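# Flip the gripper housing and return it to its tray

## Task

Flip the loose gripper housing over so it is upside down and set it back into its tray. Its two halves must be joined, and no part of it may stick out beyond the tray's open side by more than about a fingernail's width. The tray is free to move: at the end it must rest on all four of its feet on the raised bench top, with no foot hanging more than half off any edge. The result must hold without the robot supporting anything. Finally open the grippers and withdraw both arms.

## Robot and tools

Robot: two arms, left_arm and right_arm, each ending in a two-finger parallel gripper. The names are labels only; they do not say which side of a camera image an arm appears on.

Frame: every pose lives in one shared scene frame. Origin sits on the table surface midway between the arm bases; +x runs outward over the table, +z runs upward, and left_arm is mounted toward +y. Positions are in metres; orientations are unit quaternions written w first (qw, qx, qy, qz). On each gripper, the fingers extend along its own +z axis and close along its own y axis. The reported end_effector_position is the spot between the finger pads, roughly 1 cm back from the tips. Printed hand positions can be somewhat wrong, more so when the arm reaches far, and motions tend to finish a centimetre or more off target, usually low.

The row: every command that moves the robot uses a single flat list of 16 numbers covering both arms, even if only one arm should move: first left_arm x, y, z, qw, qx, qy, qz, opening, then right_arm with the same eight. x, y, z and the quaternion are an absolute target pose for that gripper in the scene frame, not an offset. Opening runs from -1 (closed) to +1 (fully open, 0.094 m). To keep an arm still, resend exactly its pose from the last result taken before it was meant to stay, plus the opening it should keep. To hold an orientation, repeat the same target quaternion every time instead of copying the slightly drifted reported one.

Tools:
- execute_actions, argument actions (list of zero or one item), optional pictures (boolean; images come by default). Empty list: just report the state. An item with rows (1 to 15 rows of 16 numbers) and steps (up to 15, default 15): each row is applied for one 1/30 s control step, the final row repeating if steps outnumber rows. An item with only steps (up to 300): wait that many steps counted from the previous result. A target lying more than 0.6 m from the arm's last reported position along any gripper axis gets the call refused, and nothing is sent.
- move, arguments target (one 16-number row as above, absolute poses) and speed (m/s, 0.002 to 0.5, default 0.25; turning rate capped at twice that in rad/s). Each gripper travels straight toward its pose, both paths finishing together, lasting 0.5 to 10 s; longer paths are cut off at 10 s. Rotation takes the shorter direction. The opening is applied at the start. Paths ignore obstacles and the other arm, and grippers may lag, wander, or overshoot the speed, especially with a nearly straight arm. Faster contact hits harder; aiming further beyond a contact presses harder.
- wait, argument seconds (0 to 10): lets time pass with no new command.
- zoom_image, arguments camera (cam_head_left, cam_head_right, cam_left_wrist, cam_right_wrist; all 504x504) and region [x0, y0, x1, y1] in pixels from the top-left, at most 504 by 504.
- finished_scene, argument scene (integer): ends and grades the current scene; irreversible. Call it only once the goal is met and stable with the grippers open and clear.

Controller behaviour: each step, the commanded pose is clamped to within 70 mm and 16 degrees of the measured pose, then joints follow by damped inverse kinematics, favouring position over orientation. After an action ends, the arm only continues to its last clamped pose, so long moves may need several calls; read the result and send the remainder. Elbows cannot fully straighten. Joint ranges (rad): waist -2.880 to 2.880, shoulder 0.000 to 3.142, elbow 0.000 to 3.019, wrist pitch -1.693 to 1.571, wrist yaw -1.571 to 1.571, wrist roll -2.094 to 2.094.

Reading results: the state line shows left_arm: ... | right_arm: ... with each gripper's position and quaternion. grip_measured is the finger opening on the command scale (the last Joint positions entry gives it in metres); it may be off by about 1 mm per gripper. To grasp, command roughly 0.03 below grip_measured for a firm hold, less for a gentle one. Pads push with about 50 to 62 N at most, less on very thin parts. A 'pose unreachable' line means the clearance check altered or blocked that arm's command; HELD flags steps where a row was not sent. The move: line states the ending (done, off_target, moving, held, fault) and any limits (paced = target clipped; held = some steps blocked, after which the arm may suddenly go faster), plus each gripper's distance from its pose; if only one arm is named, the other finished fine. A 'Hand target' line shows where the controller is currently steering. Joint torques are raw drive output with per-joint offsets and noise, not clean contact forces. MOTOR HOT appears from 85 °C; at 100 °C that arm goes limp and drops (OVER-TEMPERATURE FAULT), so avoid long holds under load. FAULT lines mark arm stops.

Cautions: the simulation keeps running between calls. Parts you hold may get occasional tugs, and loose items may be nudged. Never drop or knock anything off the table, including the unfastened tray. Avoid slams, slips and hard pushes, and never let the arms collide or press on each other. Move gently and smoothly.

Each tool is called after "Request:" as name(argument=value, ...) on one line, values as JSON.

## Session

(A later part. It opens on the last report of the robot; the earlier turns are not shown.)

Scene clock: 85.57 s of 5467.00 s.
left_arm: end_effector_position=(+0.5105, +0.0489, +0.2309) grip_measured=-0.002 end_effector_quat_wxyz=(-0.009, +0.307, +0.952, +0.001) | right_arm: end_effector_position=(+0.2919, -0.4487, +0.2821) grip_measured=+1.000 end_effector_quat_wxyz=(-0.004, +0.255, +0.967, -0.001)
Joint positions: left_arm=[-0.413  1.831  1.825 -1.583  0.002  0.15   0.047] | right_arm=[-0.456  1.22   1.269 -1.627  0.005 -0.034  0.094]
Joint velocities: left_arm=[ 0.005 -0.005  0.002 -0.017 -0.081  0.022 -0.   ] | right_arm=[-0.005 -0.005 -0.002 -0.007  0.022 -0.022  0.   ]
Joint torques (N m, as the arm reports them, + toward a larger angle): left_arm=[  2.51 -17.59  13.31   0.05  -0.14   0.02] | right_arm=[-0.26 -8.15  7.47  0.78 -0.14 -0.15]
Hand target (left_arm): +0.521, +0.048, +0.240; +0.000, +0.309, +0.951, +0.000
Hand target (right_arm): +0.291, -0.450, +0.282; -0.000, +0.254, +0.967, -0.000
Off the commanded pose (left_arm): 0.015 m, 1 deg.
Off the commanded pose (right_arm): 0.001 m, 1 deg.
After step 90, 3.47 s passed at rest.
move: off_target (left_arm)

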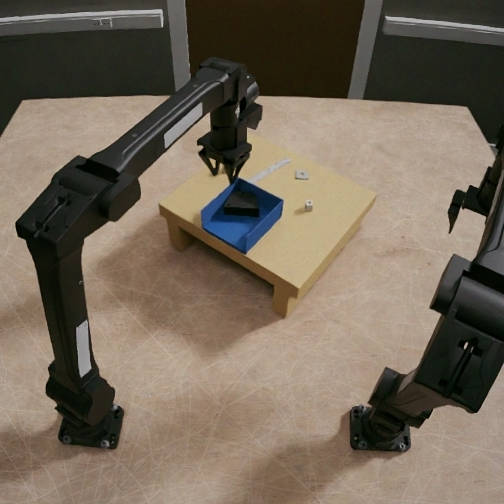

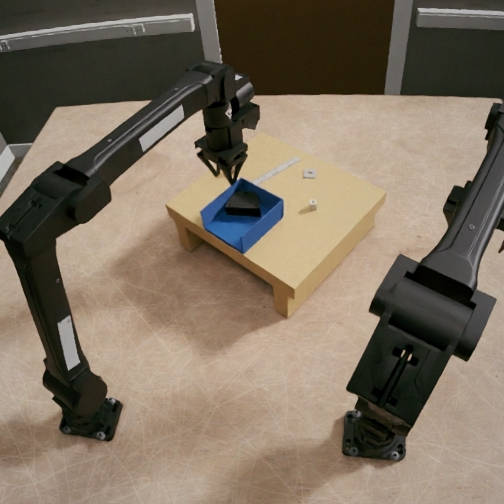

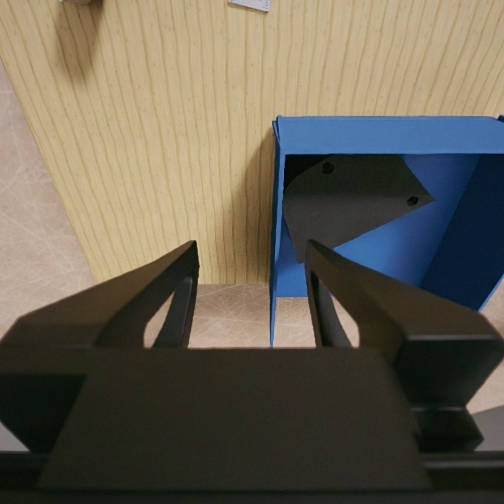

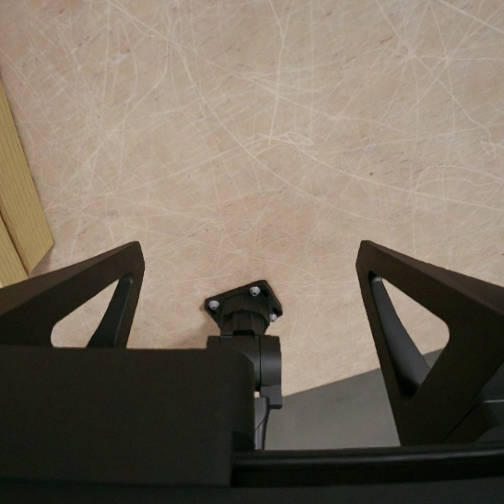

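Request:
move(target=[0.565,0.014,0.235,0.0,0.707,0.707,0,0.5,0.2912,-0.4499,0.2822,0,0.254,0.967,0,1], speed=0.2)

Scene clock: 93.03 s of 5467.00 s.
left_arm: end_effector_position=(+0.5584, +0.0237, +0.2285) grip_measured=+0.498 end_effector_quat_wxyz=(-0.007, +0.700, +0.714, -0.003) | right_arm: end_effector_position=(+0.2919, -0.4487, +0.2821) grip_measured=+1.000 end_effector_quat_wxyz=(-0.004, +0.255, +0.967, -0.001)
Joint positions: left_arm=[-0.414  1.994  2.063 -1.656  0.     1.074  0.07 ] | right_arm=[-0.456  1.22   1.269 -1.627  0.005 -0.034  0.094]
Joint velocities: left_arm=[-0.005 -0.015 -0.007 -0.002 -0.11   0.022 -0.001] | right_arm=[-0.005 -0.005 -0.012  0.007  0.007  0.066  0.   ]
Joint torques (N m, as the arm reports them, + toward a larger angle): left_arm=[  0.51 -19.57  13.07   0.1    0.02   0.1 ] | right_arm=[-0.25 -8.15  7.46  0.8  -0.13 -0.15]
Hand target (left_arm): +0.564, +0.015, +0.235; +0.001, +0.707, +0.707, +0.000
Hand target (right_arm): +0.291, -0.450, +0.282; -0.000, +0.254, +0.967, -0.000
Off the commanded pose (left_arm): 0.013 m, 1 deg.
Off the commanded pose (right_arm): 0.001 m, 1 deg.
After step 90, 1.57 s passed at rest.
move: off_target (left_arm)

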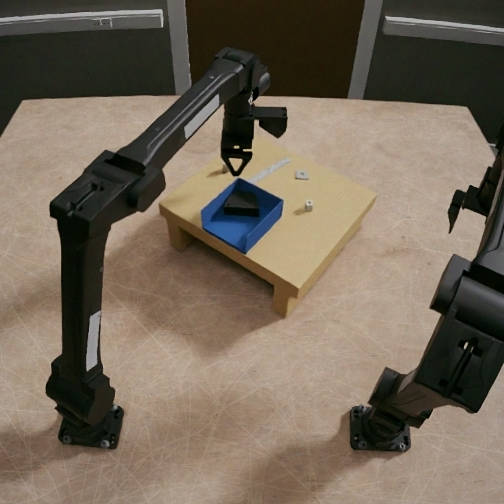

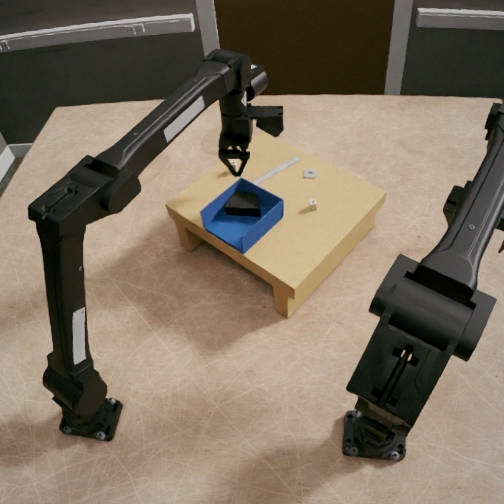

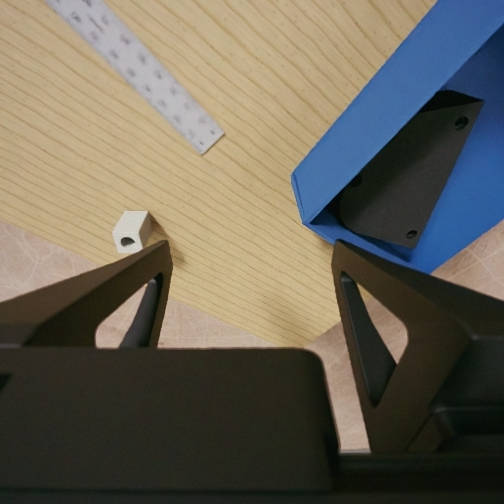

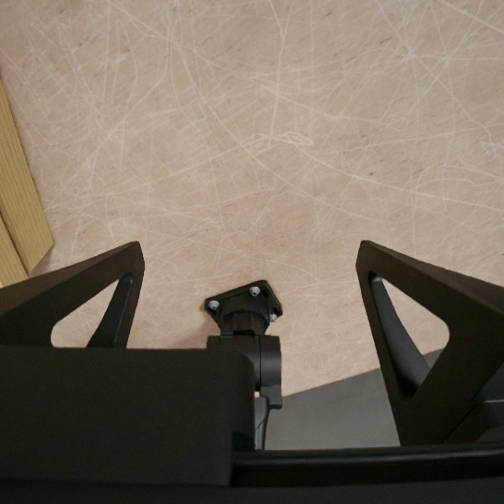

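Request:
move(target=[0.483,0.010,0.235,0.0,0.707,0.707,0,0.45,0.2912,-0.4499,0.2822,0,0.254,0.967,0,1], speed=0.15)

Scene clock: 97.77 s of 5467.00 s.
left_arm: end_effector_position=(+0.4796, +0.0085, +0.2355) grip_measured=+0.452 end_effector_quat_wxyz=(-0.006, +0.713, +0.701, -0.002) | right_arm: end_effector_position=(+0.2919, -0.4487, +0.2821) grip_measured=+1.000 end_effector_quat_wxyz=(-0.004, +0.255, +0.967, -0.001)
Joint positions: left_arm=[-0.504  1.807  1.803 -1.579  0.     1.022  0.068] | right_arm=[-0.456  1.22   1.269 -1.627  0.005 -0.034  0.094]
Joint velocities: left_arm=[-0.005  0.015  0.007 -0.002  0.081 -0.051  0.   ] | right_arm=[ 0.005 -0.015 -0.007 -0.002  0.007  0.037  0.   ]
Joint torques (N m, as the arm reports them, + toward a larger angle): left_arm=[  1.93 -18.08   9.19   1.     0.05  -0.21] | right_arm=[-0.3  -8.16  7.47  0.78 -0.14 -0.15]
Hand target (left_arm): +0.483, +0.009, +0.235; +0.000, +0.707, +0.707, -0.001
Hand target (right_arm): +0.291, -0.450, +0.282; -0.000, +0.254, +0.967, -0.000
Off the commanded pose (left_arm): 0.004 m, 1 deg.
Off the commanded pose (right_arm): 0.001 m, 1 deg.
After step 90, 0.80 s passed at rest.
move: done

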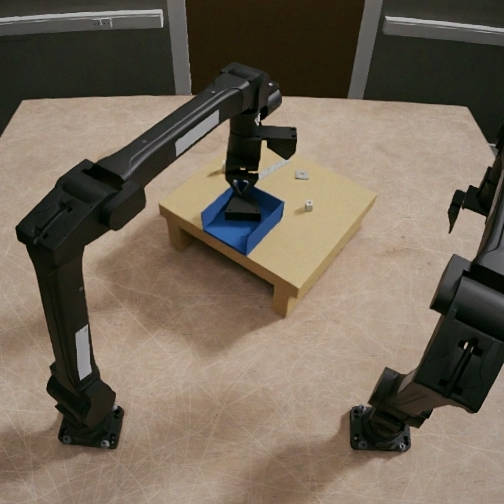

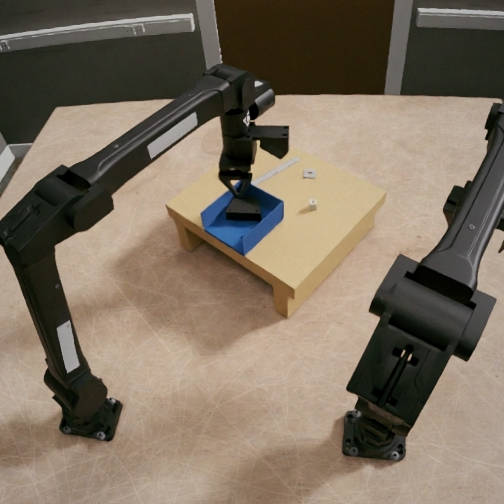

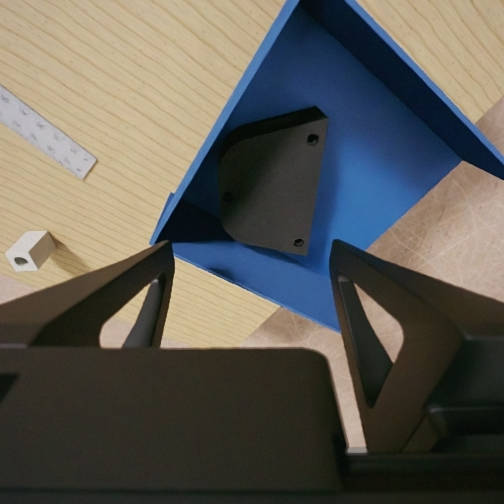

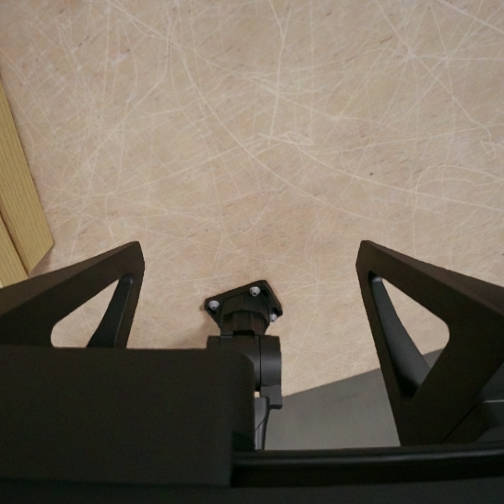

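Request:
move(target=[0.473,0.012,0.19,0.0,0.707,0.707,0,0.5,0.2912,-0.4499,0.2822,0,0.254,0.967,0,1], speed=0.06)

Scene clock: 101.53 s of 5467.00 s.
left_arm: end_effector_position=(+0.4718, +0.0133, +0.1835) grip_measured=+0.498 end_effector_quat_wxyz=(-0.012, +0.711, +0.703, -0.003) | right_arm: end_effector_position=(+0.2919, -0.4487, +0.2821) grip_measured=+1.000 end_effector_quat_wxyz=(-0.004, +0.255, +0.967, -0.001)
Joint positions: left_arm=[-0.504  1.801  1.658 -1.452  0.001  1.016  0.07 ] | right_arm=[-0.456  1.22   1.269 -1.627  0.005 -0.034  0.094]
Joint velocities: left_arm=[-0.015  0.005 -0.017  0.002 -0.051 -0.037  0.001] | right_arm=[-0.005  0.005  0.002  0.012 -0.007  0.007  0.   ]
Joint torques (N m, as the arm reports them, + toward a larger angle): left_arm=[  1.49 -19.4    9.12   0.89   0.02  -0.17] | right_arm=[-0.32 -8.09  7.48  0.8  -0.14 -0.15]
Hand target (left_arm): +0.473, +0.012, +0.190; -0.000, +0.707, +0.707, -0.000
Hand target (right_arm): +0.291, -0.450, +0.282; -0.000, +0.254, +0.967, -0.000
Off the commanded pose (left_arm): 0.007 m, 2 deg.
Off the commanded pose (right_arm): 0.001 m, 1 deg.
move: done

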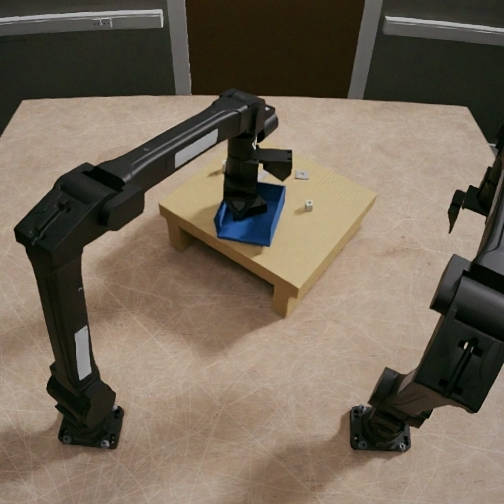

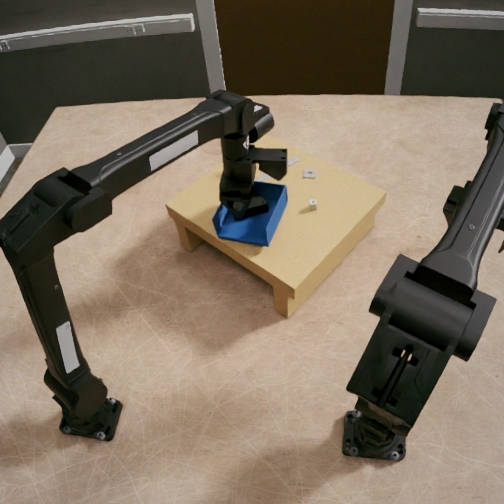

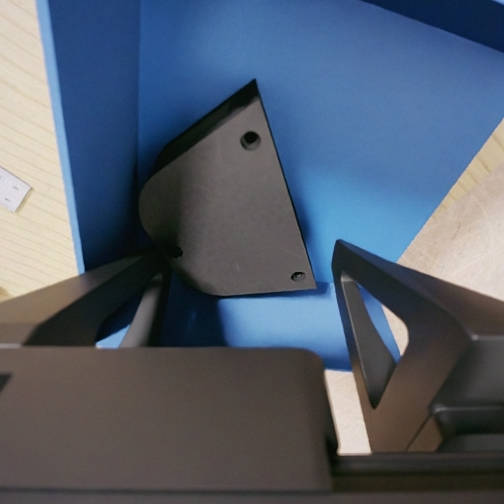

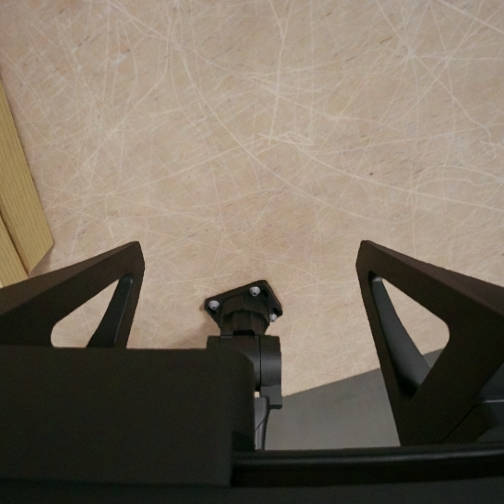

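Request:
move(target=[0.47,0.03,0.27,0.0,0.707,0.707,0,0.5,0.2912,-0.4499,0.2822,0,0.254,0.967,0,1], speed=0.1)

Request:
zoom_image(camera="cam_head_right", region=[180, 150, 310, 280])

Scene clock: 104.73 s of 5467.00 s.
left_arm: end_effector_position=(+0.4613, +0.0305, +0.2510) grip_measured=+0.498 end_effector_quat_wxyz=(-0.018, +0.706, +0.708, -0.005) | right_arm: end_effector_position=(+0.2919, -0.4487, +0.2821) grip_measured=+1.000 end_effector_quat_wxyz=(-0.004, +0.255, +0.967, -0.001)
Joint positions: left_arm=[-0.487  1.749  1.763 -1.623  0.001  1.02   0.07 ] | right_arm=[-0.456  1.22   1.269 -1.627  0.005 -0.034  0.094]
Joint velocities: left_arm=[-0.005 -0.005  0.007  0.007 -0.081 -0.037 -0.001] | right_arm=[ 0.005 -0.024 -0.037 -0.012 -0.037 -0.095  0.   ]
Joint torques (N m, as the arm reports them, + toward a larger angle): left_arm=[  1.92 -18.04  12.64   0.06  -0.03   0.08] | right_arm=[-0.21 -8.13  7.47  0.8  -0.15 -0.15]
Hand target (left_arm): +0.469, +0.031, +0.270; +0.000, +0.707, +0.707, +0.000
Hand target (right_arm): +0.291, -0.450, +0.282; -0.000, +0.254, +0.967, -0.000
Off the commanded pose (left_arm): 0.021 m, 2 deg.
Off the commanded pose (right_arm): 0.001 m, 1 deg.
move: off_target (left_arm)

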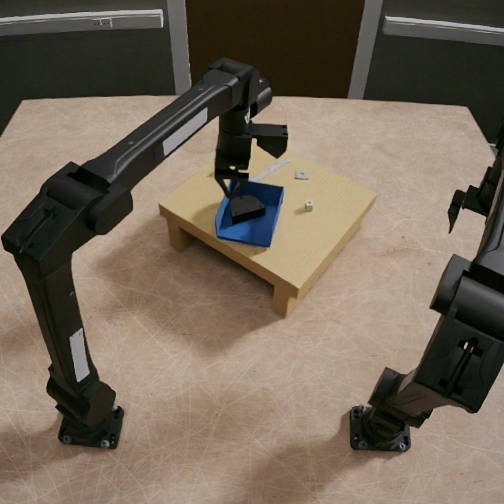

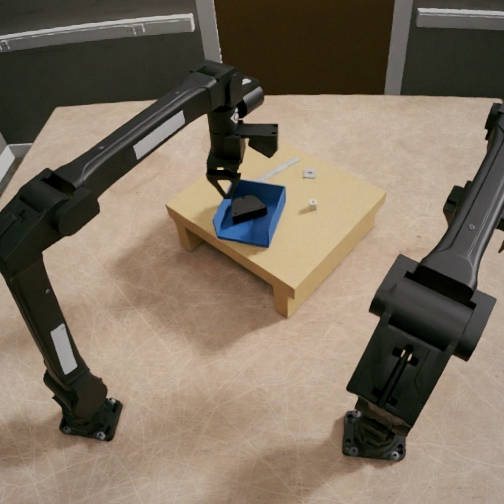

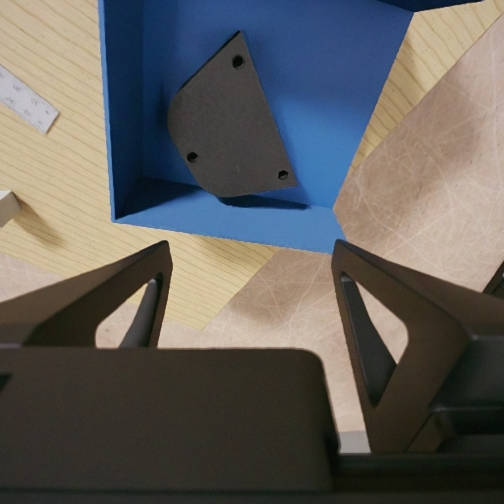

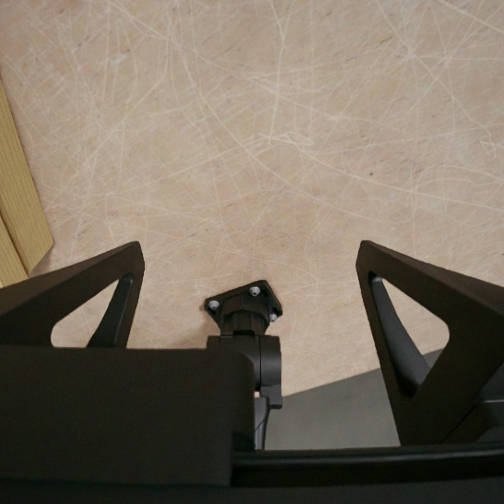

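Region (180, 150, 310, 280) of cam_head_right's 504x504 image, scaled by 3.877, with more detail than that image has.

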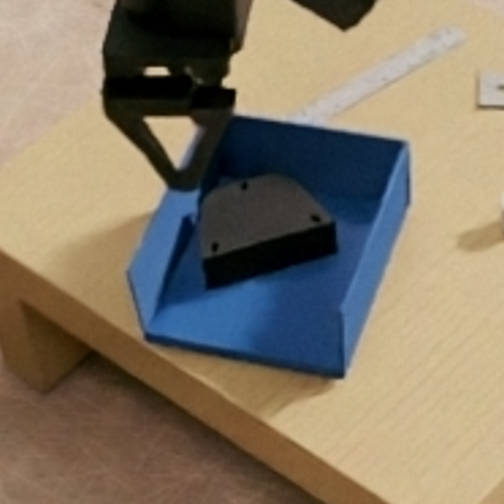

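Request:
move(target=[0.481,0.002,0.225,0.0,0.552,0.834,0,0.55,0.2912,-0.4499,0.2822,0,0.254,0.967,0,1], speed=0.1)

Scene clock: 114.07 s of 5467.00 s.
left_arm: end_effector_position=(+0.4753, +0.0111, +0.2258) grip_measured=+0.548 end_effector_quat_wxyz=(-0.008, +0.554, +0.833, -0.001) | right_arm: end_effector_position=(+0.2919, -0.4487, +0.2821) grip_measured=+1.000 end_effector_quat_wxyz=(-0.004, +0.255, +0.967, -0.001)
Joint positions: left_arm=[-0.504  1.796  1.763 -1.553  0.001  0.609  0.073] | right_arm=[-0.456  1.22   1.269 -1.627  0.005 -0.034  0.094]
Joint velocities: left_arm=[-0.005  0.015  0.007  0.002  0.051 -0.051  0.   ] | right_arm=[-0.005  0.005 -0.012  0.012 -0.081 -0.095  0.   ]
Joint torques (N m, as the arm reports them, + toward a larger angle): left_arm=[  0.59 -16.73  10.91   1.     0.01  -0.14] | right_arm=[-0.31 -8.16  7.47  0.79 -0.15 -0.15]
Hand target (left_arm): +0.481, +0.002, +0.225; +0.000, +0.552, +0.834, -0.000
Hand target (right_arm): +0.291, -0.450, +0.282; -0.000, +0.254, +0.967, -0.000
Off the commanded pose (left_arm): 0.011 m, 1 deg.
Off the commanded pose (right_arm): 0.001 m, 1 deg.
After step 90, 3.93 s passed at rest.
move: off_target (left_arm)

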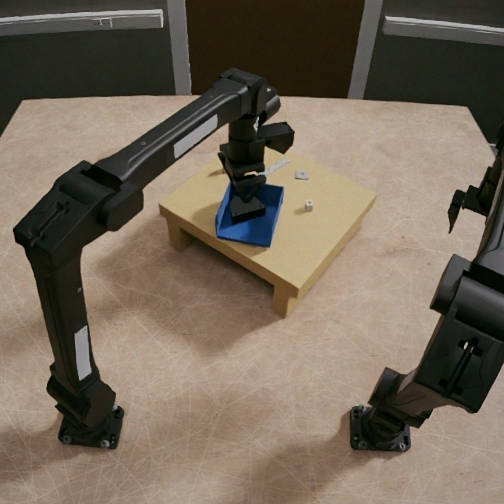

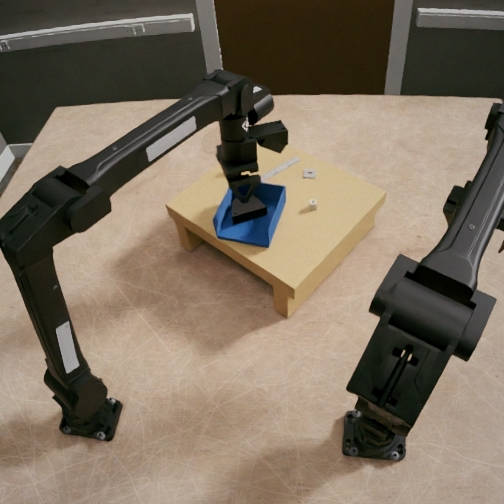

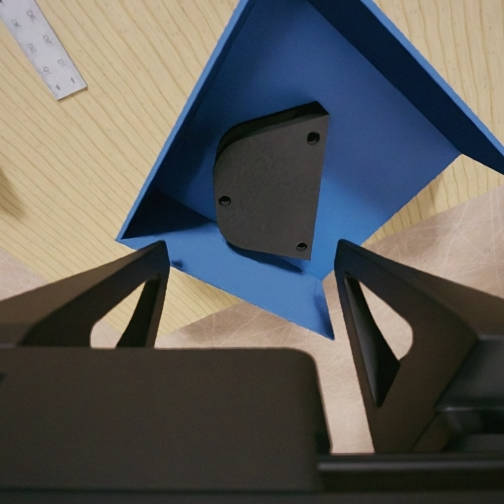

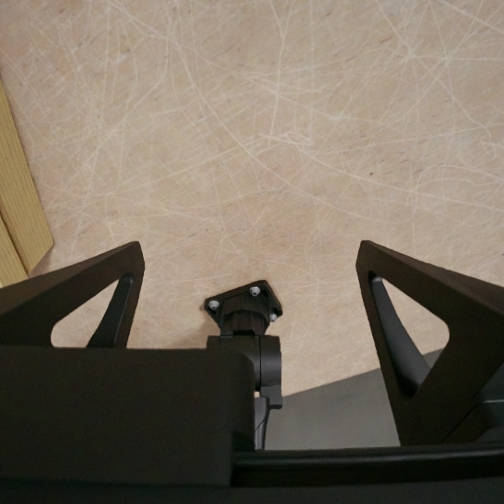

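Request:
move(target=[0.473,-0.004,0.197,0.0,0.552,0.834,0,0.5,0.2912,-0.4499,0.2822,0,0.254,0.967,0,1], speed=0.04)

Scene clock: 117.77 s of 5467.00 s.
left_arm: end_effector_position=(+0.4718, +0.0011, +0.2035) grip_measured=+0.502 end_effector_quat_wxyz=(-0.000, +0.554, +0.833, -0.000) | right_arm: end_effector_position=(+0.2919, -0.4487, +0.2821) grip_measured=+1.000 end_effector_quat_wxyz=(-0.004, +0.255, +0.967, -0.001)
Joint positions: left_arm=[-0.522  1.796  1.704 -1.479  0.001  0.59   0.071] | right_arm=[-0.456  1.22   1.269 -1.627  0.005 -0.034  0.094]
Joint velocities: left_arm=[-0.015  0.015  0.002 -0.007  0.007 -0.051  0.001] | right_arm=[-0.015 -0.005 -0.007 -0.012 -0.007  0.007  0.   ]
Joint torques (N m, as the arm reports them, + toward a larger angle): left_arm=[  0.64 -17.15   9.22   0.93  -0.01  -0.19] | right_arm=[-0.22 -8.08  7.47  0.81 -0.14 -0.15]
Hand target (left_arm): +0.473, -0.004, +0.197; +0.000, +0.552, +0.834, -0.000
Hand target (right_arm): +0.291, -0.450, +0.282; -0.000, +0.254, +0.967, -0.000
Off the commanded pose (left_arm): 0.008 m, 0 deg.
Off the commanded pose (right_arm): 0.001 m, 1 deg.
move: done

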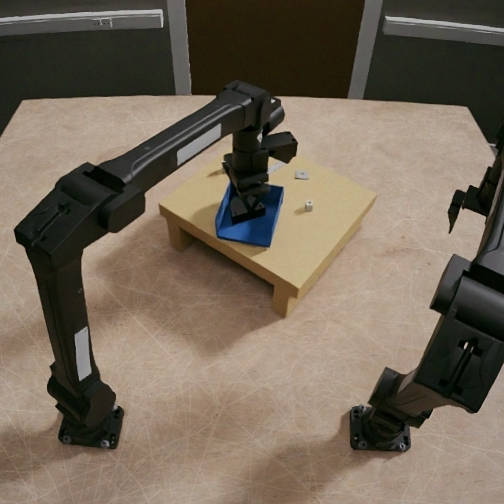

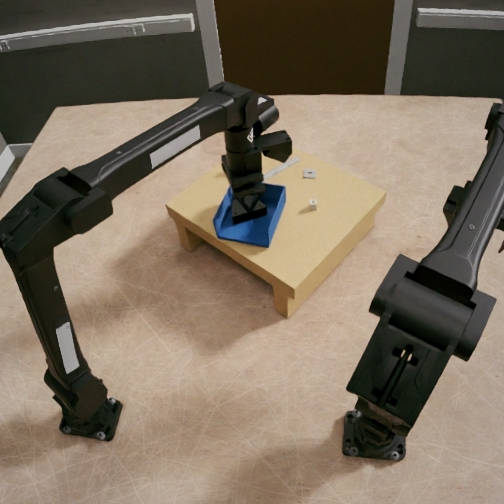

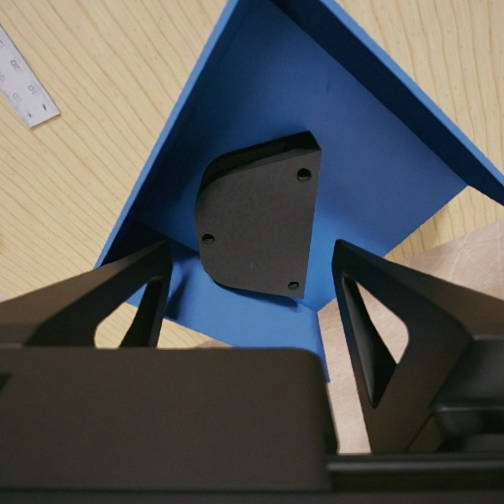

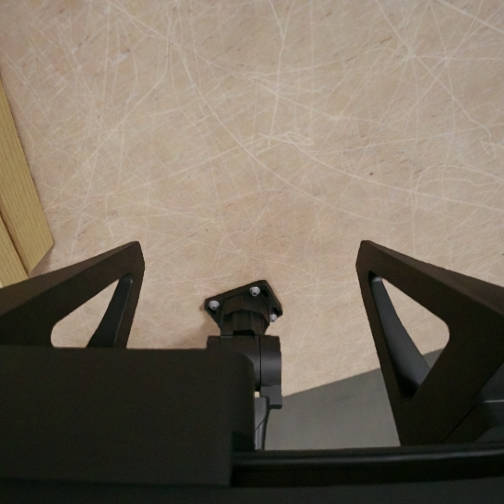

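Request:
move(target=[0.470,0.010,0.172,0.0,0.552,0.834,0,0.45,0.2912,-0.4499,0.2822,0,0.254,0.967,0,1], speed=0.03)

Scene clock: 120.80 s of 5467.00 s.
left_arm: end_effector_position=(+0.4655, +0.0055, +0.1709) grip_measured=+0.452 end_effector_quat_wxyz=(-0.007, +0.553, +0.833, -0.000) | right_arm: end_effector_position=(+0.2919, -0.4487, +0.2821) grip_measured=+1.000 end_effector_quat_wxyz=(-0.004, +0.255, +0.967, -0.001)
Joint positions: left_arm=[-0.522  1.796  1.618 -1.406  0.001  0.59   0.068] | right_arm=[-0.456  1.22   1.269 -1.627  0.005 -0.034  0.094]
Joint velocities: left_arm=[-0.005 -0.015 -0.007  0.007 -0.022 -0.022 -0.001] | right_arm=[-0.015 -0.005  0.012 -0.017  0.037 -0.022  0.   ]
Joint torques (N m, as the arm reports them, + toward a larger angle): left_arm=[  2.2  -18.7    8.71   1.02  -0.06   0.04] | right_arm=[-0.32 -8.16  7.46  0.79 -0.14 -0.15]
Hand target (left_arm): +0.470, +0.010, +0.172; -0.000, +0.552, +0.834, +0.000
Hand target (right_arm): +0.291, -0.450, +0.282; -0.000, +0.254, +0.967, -0.000
Off the commanded pose (left_arm): 0.006 m, 1 deg.
Off the commanded pose (right_arm): 0.001 m, 1 deg.
move: done

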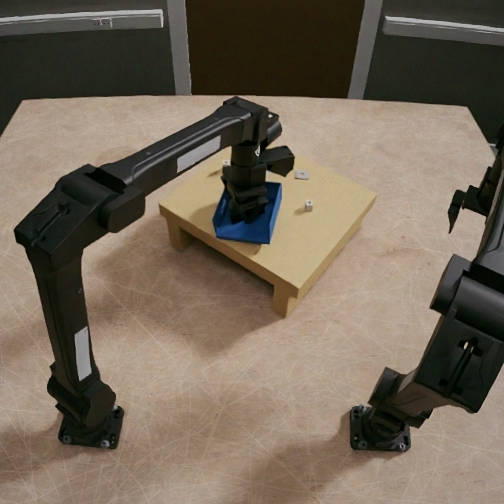

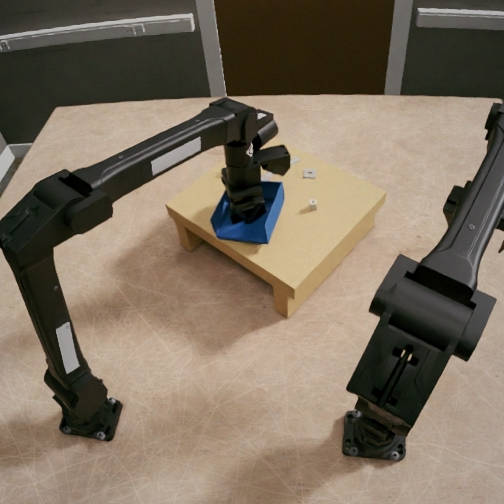

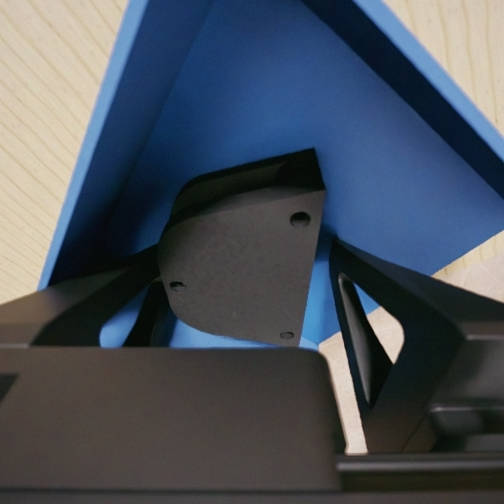

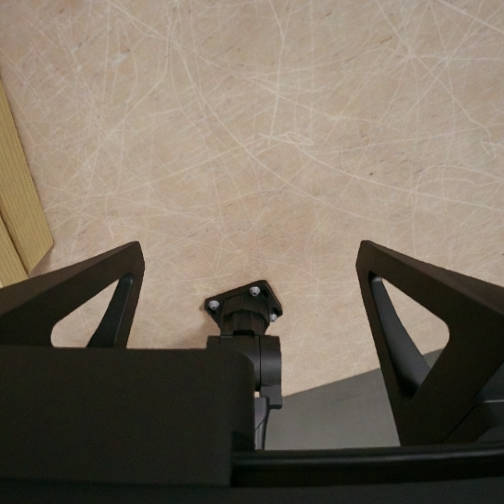

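Request:
move(target=[0.452,-0.006,0.172,0.0,0.552,0.834,0,0.35,0.2912,-0.4499,0.2822,0,0.254,0.967,0,1], speed=0.03)

Scene clock: 123.67 s of 5467.00 s.
left_arm: end_effector_position=(+0.4532, -0.0019, +0.1672) grip_measured=+0.352 end_effector_quat_wxyz=(-0.010, +0.554, +0.833, -0.000) | right_arm: end_effector_position=(+0.2919, -0.4487, +0.2821) grip_measured=+1.000 end_effector_quat_wxyz=(-0.004, +0.255, +0.967, -0.001)
Joint positions: left_arm=[-0.546  1.787  1.595 -1.399  0.001  0.566  0.064] | right_arm=[-0.456  1.22   1.269 -1.627  0.005 -0.034  0.094]
Joint velocities: left_arm=[-0.005  0.005 -0.002  0.002  0.007 -0.022 -0.003] | right_arm=[ 0.005 -0.005 -0.007 -0.012  0.037 -0.066  0.   ]
Joint torques (N m, as the arm reports them, + toward a larger angle): left_arm=[  0.49 -18.73   8.8    0.78   0.    -0.11] | right_arm=[-0.3  -8.03  7.47  0.78 -0.14 -0.15]
Hand target (left_arm): +0.452, -0.006, +0.172; -0.000, +0.552, +0.834, -0.001
Hand target (right_arm): +0.291, -0.450, +0.282; -0.000, +0.254, +0.967, -0.000
Off the commanded pose (left_arm): 0.006 m, 1 deg.
Off the commanded pose (right_arm): 0.001 m, 1 deg.
move: done

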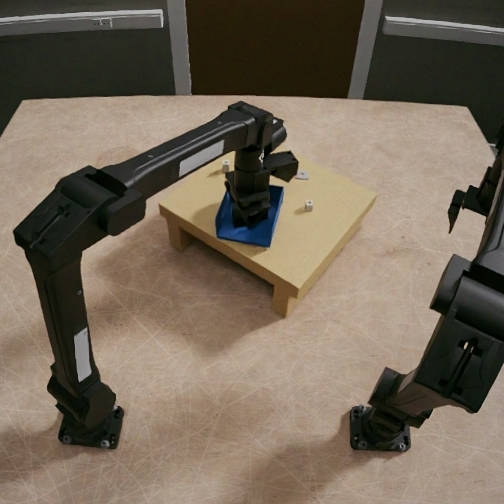

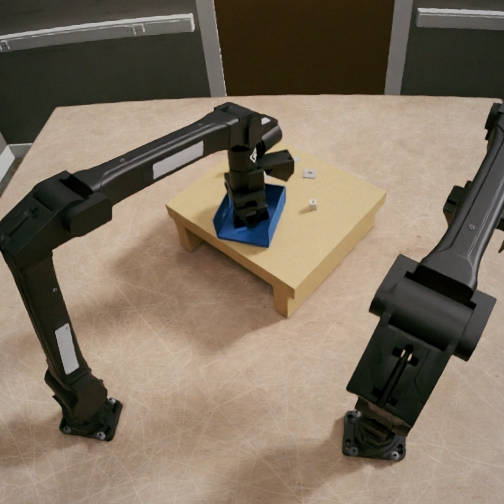

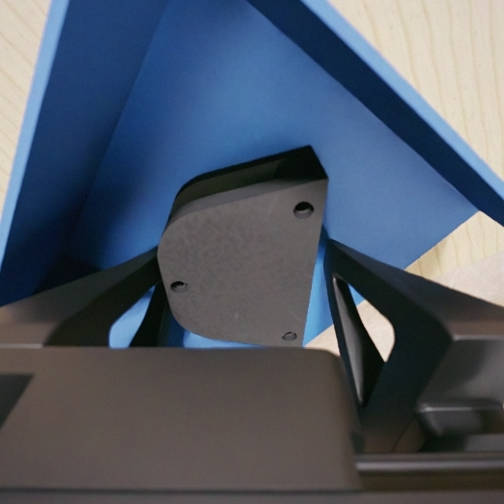

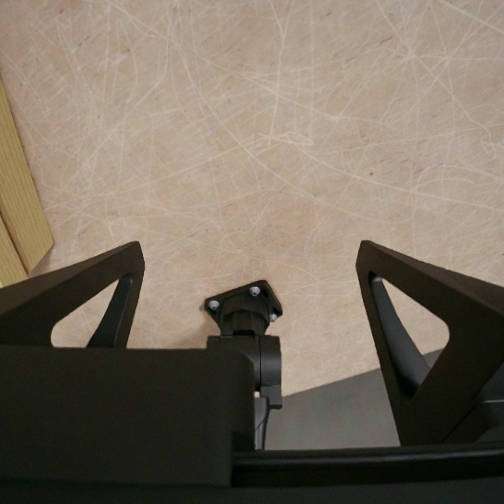

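Request:
move(target=[0.454,-0.003,0.156,0.0,0.552,0.834,0,0.4,0.2912,-0.4499,0.2822,0,0.254,0.967,0,1], speed=0.02)

Scene clock: 127.47 s of 5467.00 s.
left_arm: end_effector_position=(+0.4542, -0.0025, +0.1660) grip_measured=+0.398 end_effector_quat_wxyz=(+0.003, +0.553, +0.833, -0.000) | right_arm: end_effector_position=(+0.2919, -0.4487, +0.2821) grip_measured=+1.000 end_effector_quat_wxyz=(-0.004, +0.255, +0.967, -0.001)
Joint positions: left_arm=[-0.546  1.773  1.573 -1.364  0.     0.564  0.066] | right_arm=[-0.456  1.22   1.269 -1.627  0.005 -0.034  0.094]
Joint velocities: left_arm=[ 0.005 -0.005  0.012  0.007 -0.081 -0.007  0.   ] | right_arm=[-0.005 -0.005  0.017 -0.002 -0.007 -0.051  0.   ]
Joint torques (N m, as the arm reports them, + toward a larger angle): left_arm=[  1.13 -16.78   7.99   1.27  -0.03  -0.08] | right_arm=[-0.31 -8.08  7.47  0.81 -0.14 -0.15]
Hand target (left_arm): +0.454, -0.003, +0.156; +0.000, +0.552, +0.834, -0.000
Hand target (right_arm): +0.291, -0.450, +0.282; -0.000, +0.254, +0.967, -0.000
Off the commanded pose (left_arm): 0.010 m, 0 deg.
Off the commanded pose (right_arm): 0.001 m, 1 deg.
move: done

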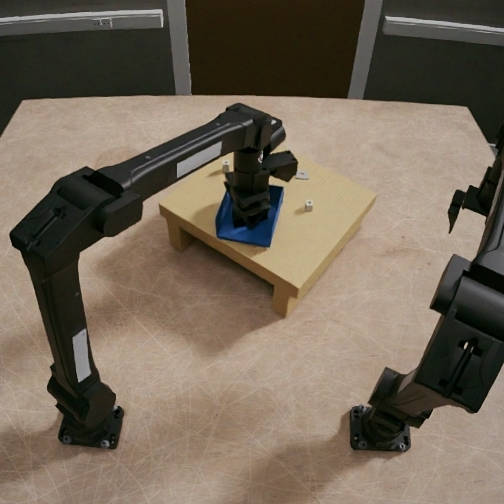

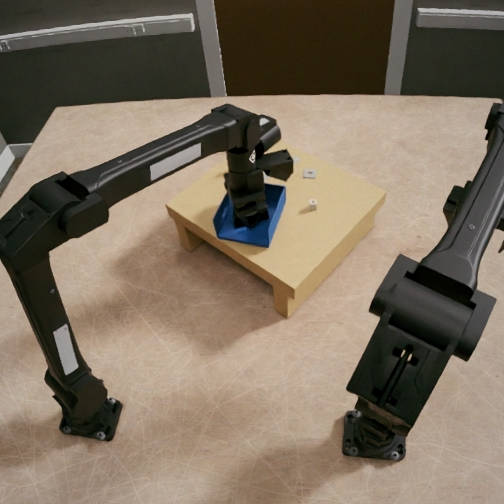

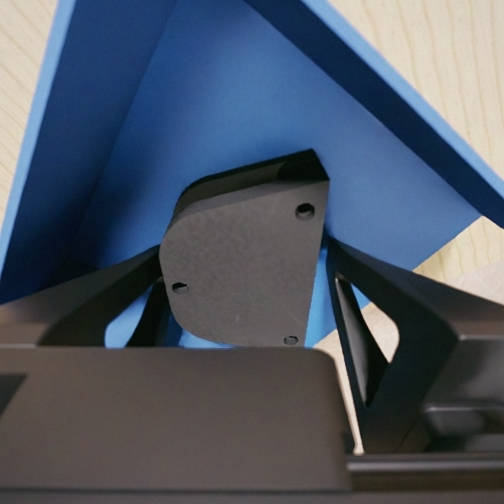

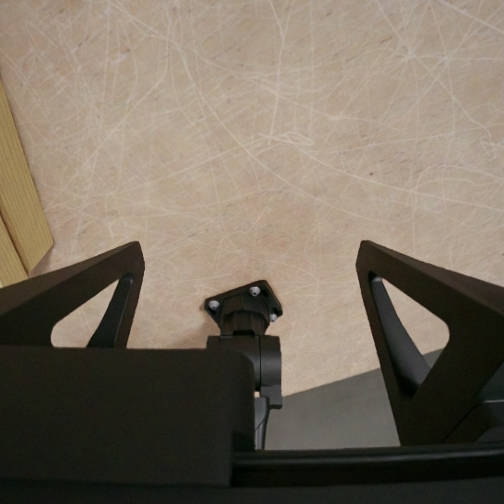

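Request:
move(target=[0.456,-0.002,0.172,0.0,0.552,0.834,0,0.0,0.2912,-0.4499,0.2822,0,0.254,0.967,0,1], speed=0.02)

Scene clock: 130.83 s of 5467.00 s.
left_arm: end_effector_position=(+0.4524, -0.0010, +0.1662) grip_measured=+0.095 end_effector_quat_wxyz=(-0.001, +0.553, +0.833, +0.000) | right_arm: end_effector_position=(+0.2919, -0.4487, +0.2821) grip_measured=+1.000 end_effector_quat_wxyz=(-0.004, +0.255, +0.967, -0.001)
Joint positions: left_arm=[-0.546  1.773  1.573 -1.373 -0.001  0.565  0.051] | right_arm=[-0.456  1.22   1.269 -1.627  0.005 -0.034  0.094]
Joint velocities: left_arm=[ 0.005 -0.005 -0.007  0.002 -0.007 -0.081  0.   ] | right_arm=[-0.005  0.015 -0.007 -0.002  0.022  0.022  0.   ]
Joint torques (N m, as the arm reports them, + toward a larger angle): left_arm=[  1.39 -17.27  10.76  -0.03   0.01  -0.03] | right_arm=[-0.24 -8.12  7.5   0.78 -0.14 -0.15]
Hand target (left_arm): +0.456, -0.002, +0.172; +0.000, +0.552, +0.834, +0.000
Hand target (right_arm): +0.291, -0.450, +0.282; -0.000, +0.254, +0.967, -0.000
Off the commanded pose (left_arm): 0.007 m, 0 deg.
Off the commanded pose (right_arm): 0.001 m, 1 deg.
move: done

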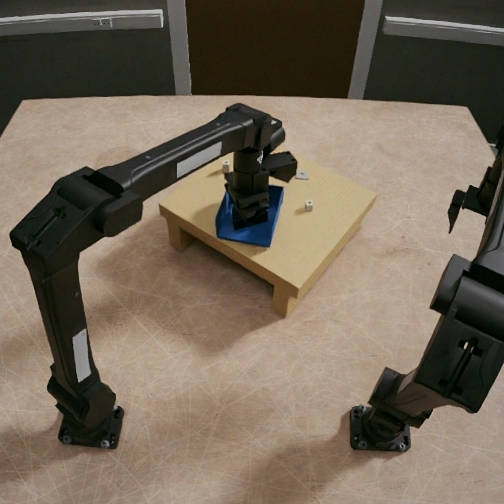

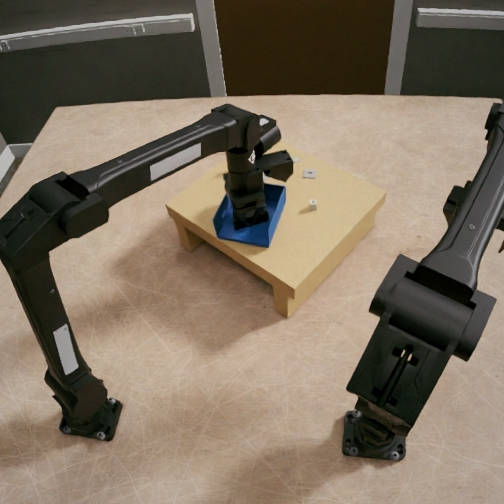

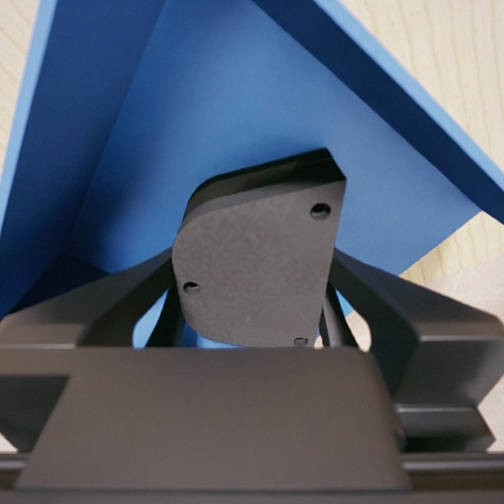

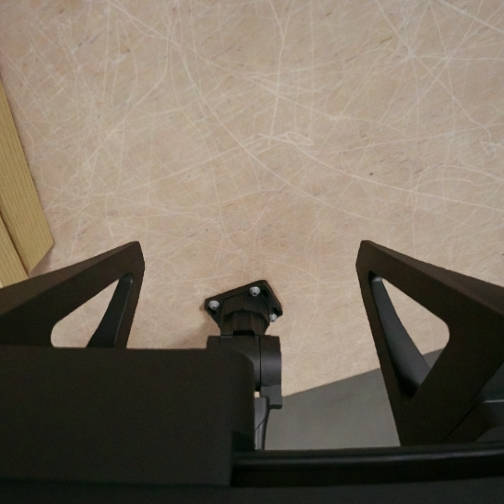

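Request:
move(target=[0.452,-0.001,0.27,0.0,0.552,0.834,0,0.0,0.17,-0.09,0.29,0.2126,0.2126,0.6744,0.6744,0.3], speed=0.2)

Scene clock: 141.17 s of 5467.00 s.
left_arm: end_effector_position=(+0.4453, +0.0039, +0.2443) grip_measured=+0.095 end_effector_quat_wxyz=(-0.026, +0.553, +0.833, +0.001) | right_arm: end_effector_position=(+0.1651, -0.0885, +0.2943) grip_measured=+0.301 end_effector_quat_wxyz=(+0.181, +0.196, +0.711, +0.651)
Joint positions: left_arm=[-0.546  1.762  1.762 -1.623 -0.001  0.565  0.051] | right_arm=[ 0.586 -0.001  0.315 -0.417 -0.536  1.518  0.061]
Joint velocities: left_arm=[-0.005 -0.005  0.002 -0.007  0.007  0.007  0.001] | right_arm=[ 0.015  0.005  0.002 -0.007 -0.051  0.022 -0.001]
Joint torques (N m, as the arm reports them, + toward a larger angle): left_arm=[  1.38 -18.94  12.85   0.01   0.03  -0.07] | right_arm=[ 1.26  4.42  8.56  2.52  0.11 -0.06]
Hand target (left_arm): +0.450, +0.000, +0.270; +0.000, +0.552, +0.834, -0.000
Hand target (right_arm): +0.164, -0.087, +0.296; +0.178, +0.196, +0.707, +0.656
Off the commanded pose (left_arm): 0.027 m, 3 deg.
Off the commanded pose (right_arm): 0.007 m, 6 deg.
joint sent to its limit (right arm) — the command would take joint 2 (shoulder) past its lower limit, so that joint was sent only as far as its limit.
After step 90, 2.80 s passed at rest.
move: off_target (left_arm, right_arm)

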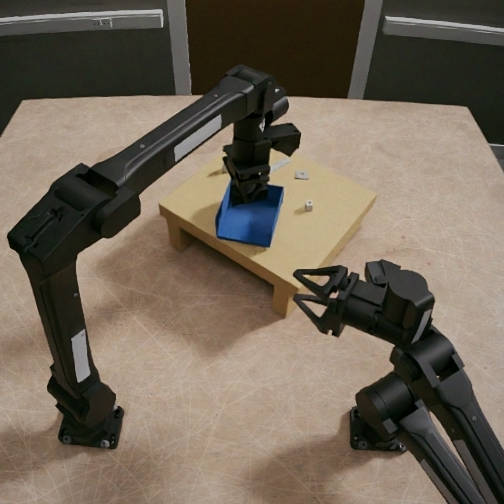

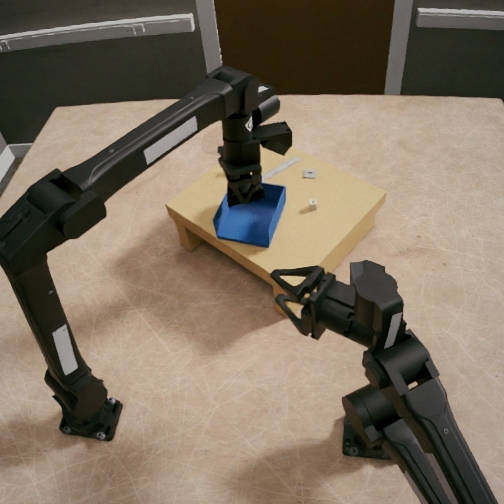

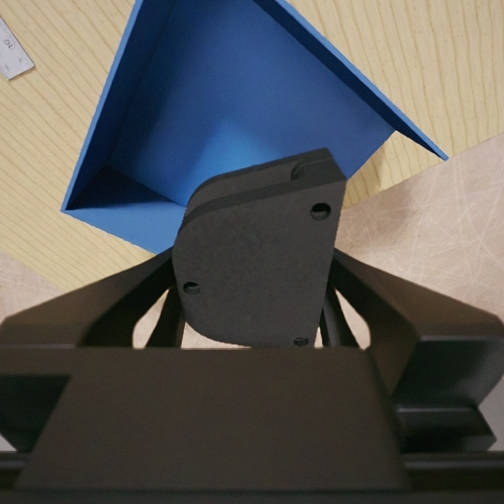

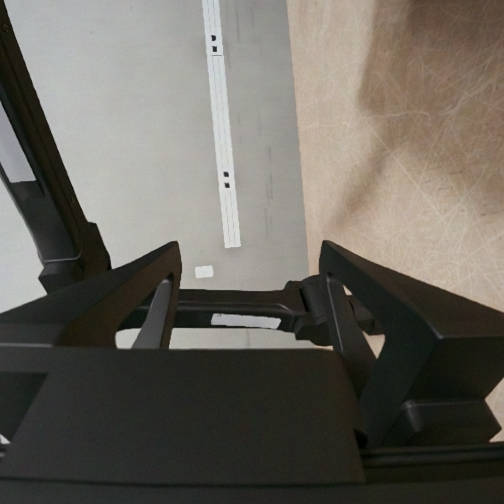

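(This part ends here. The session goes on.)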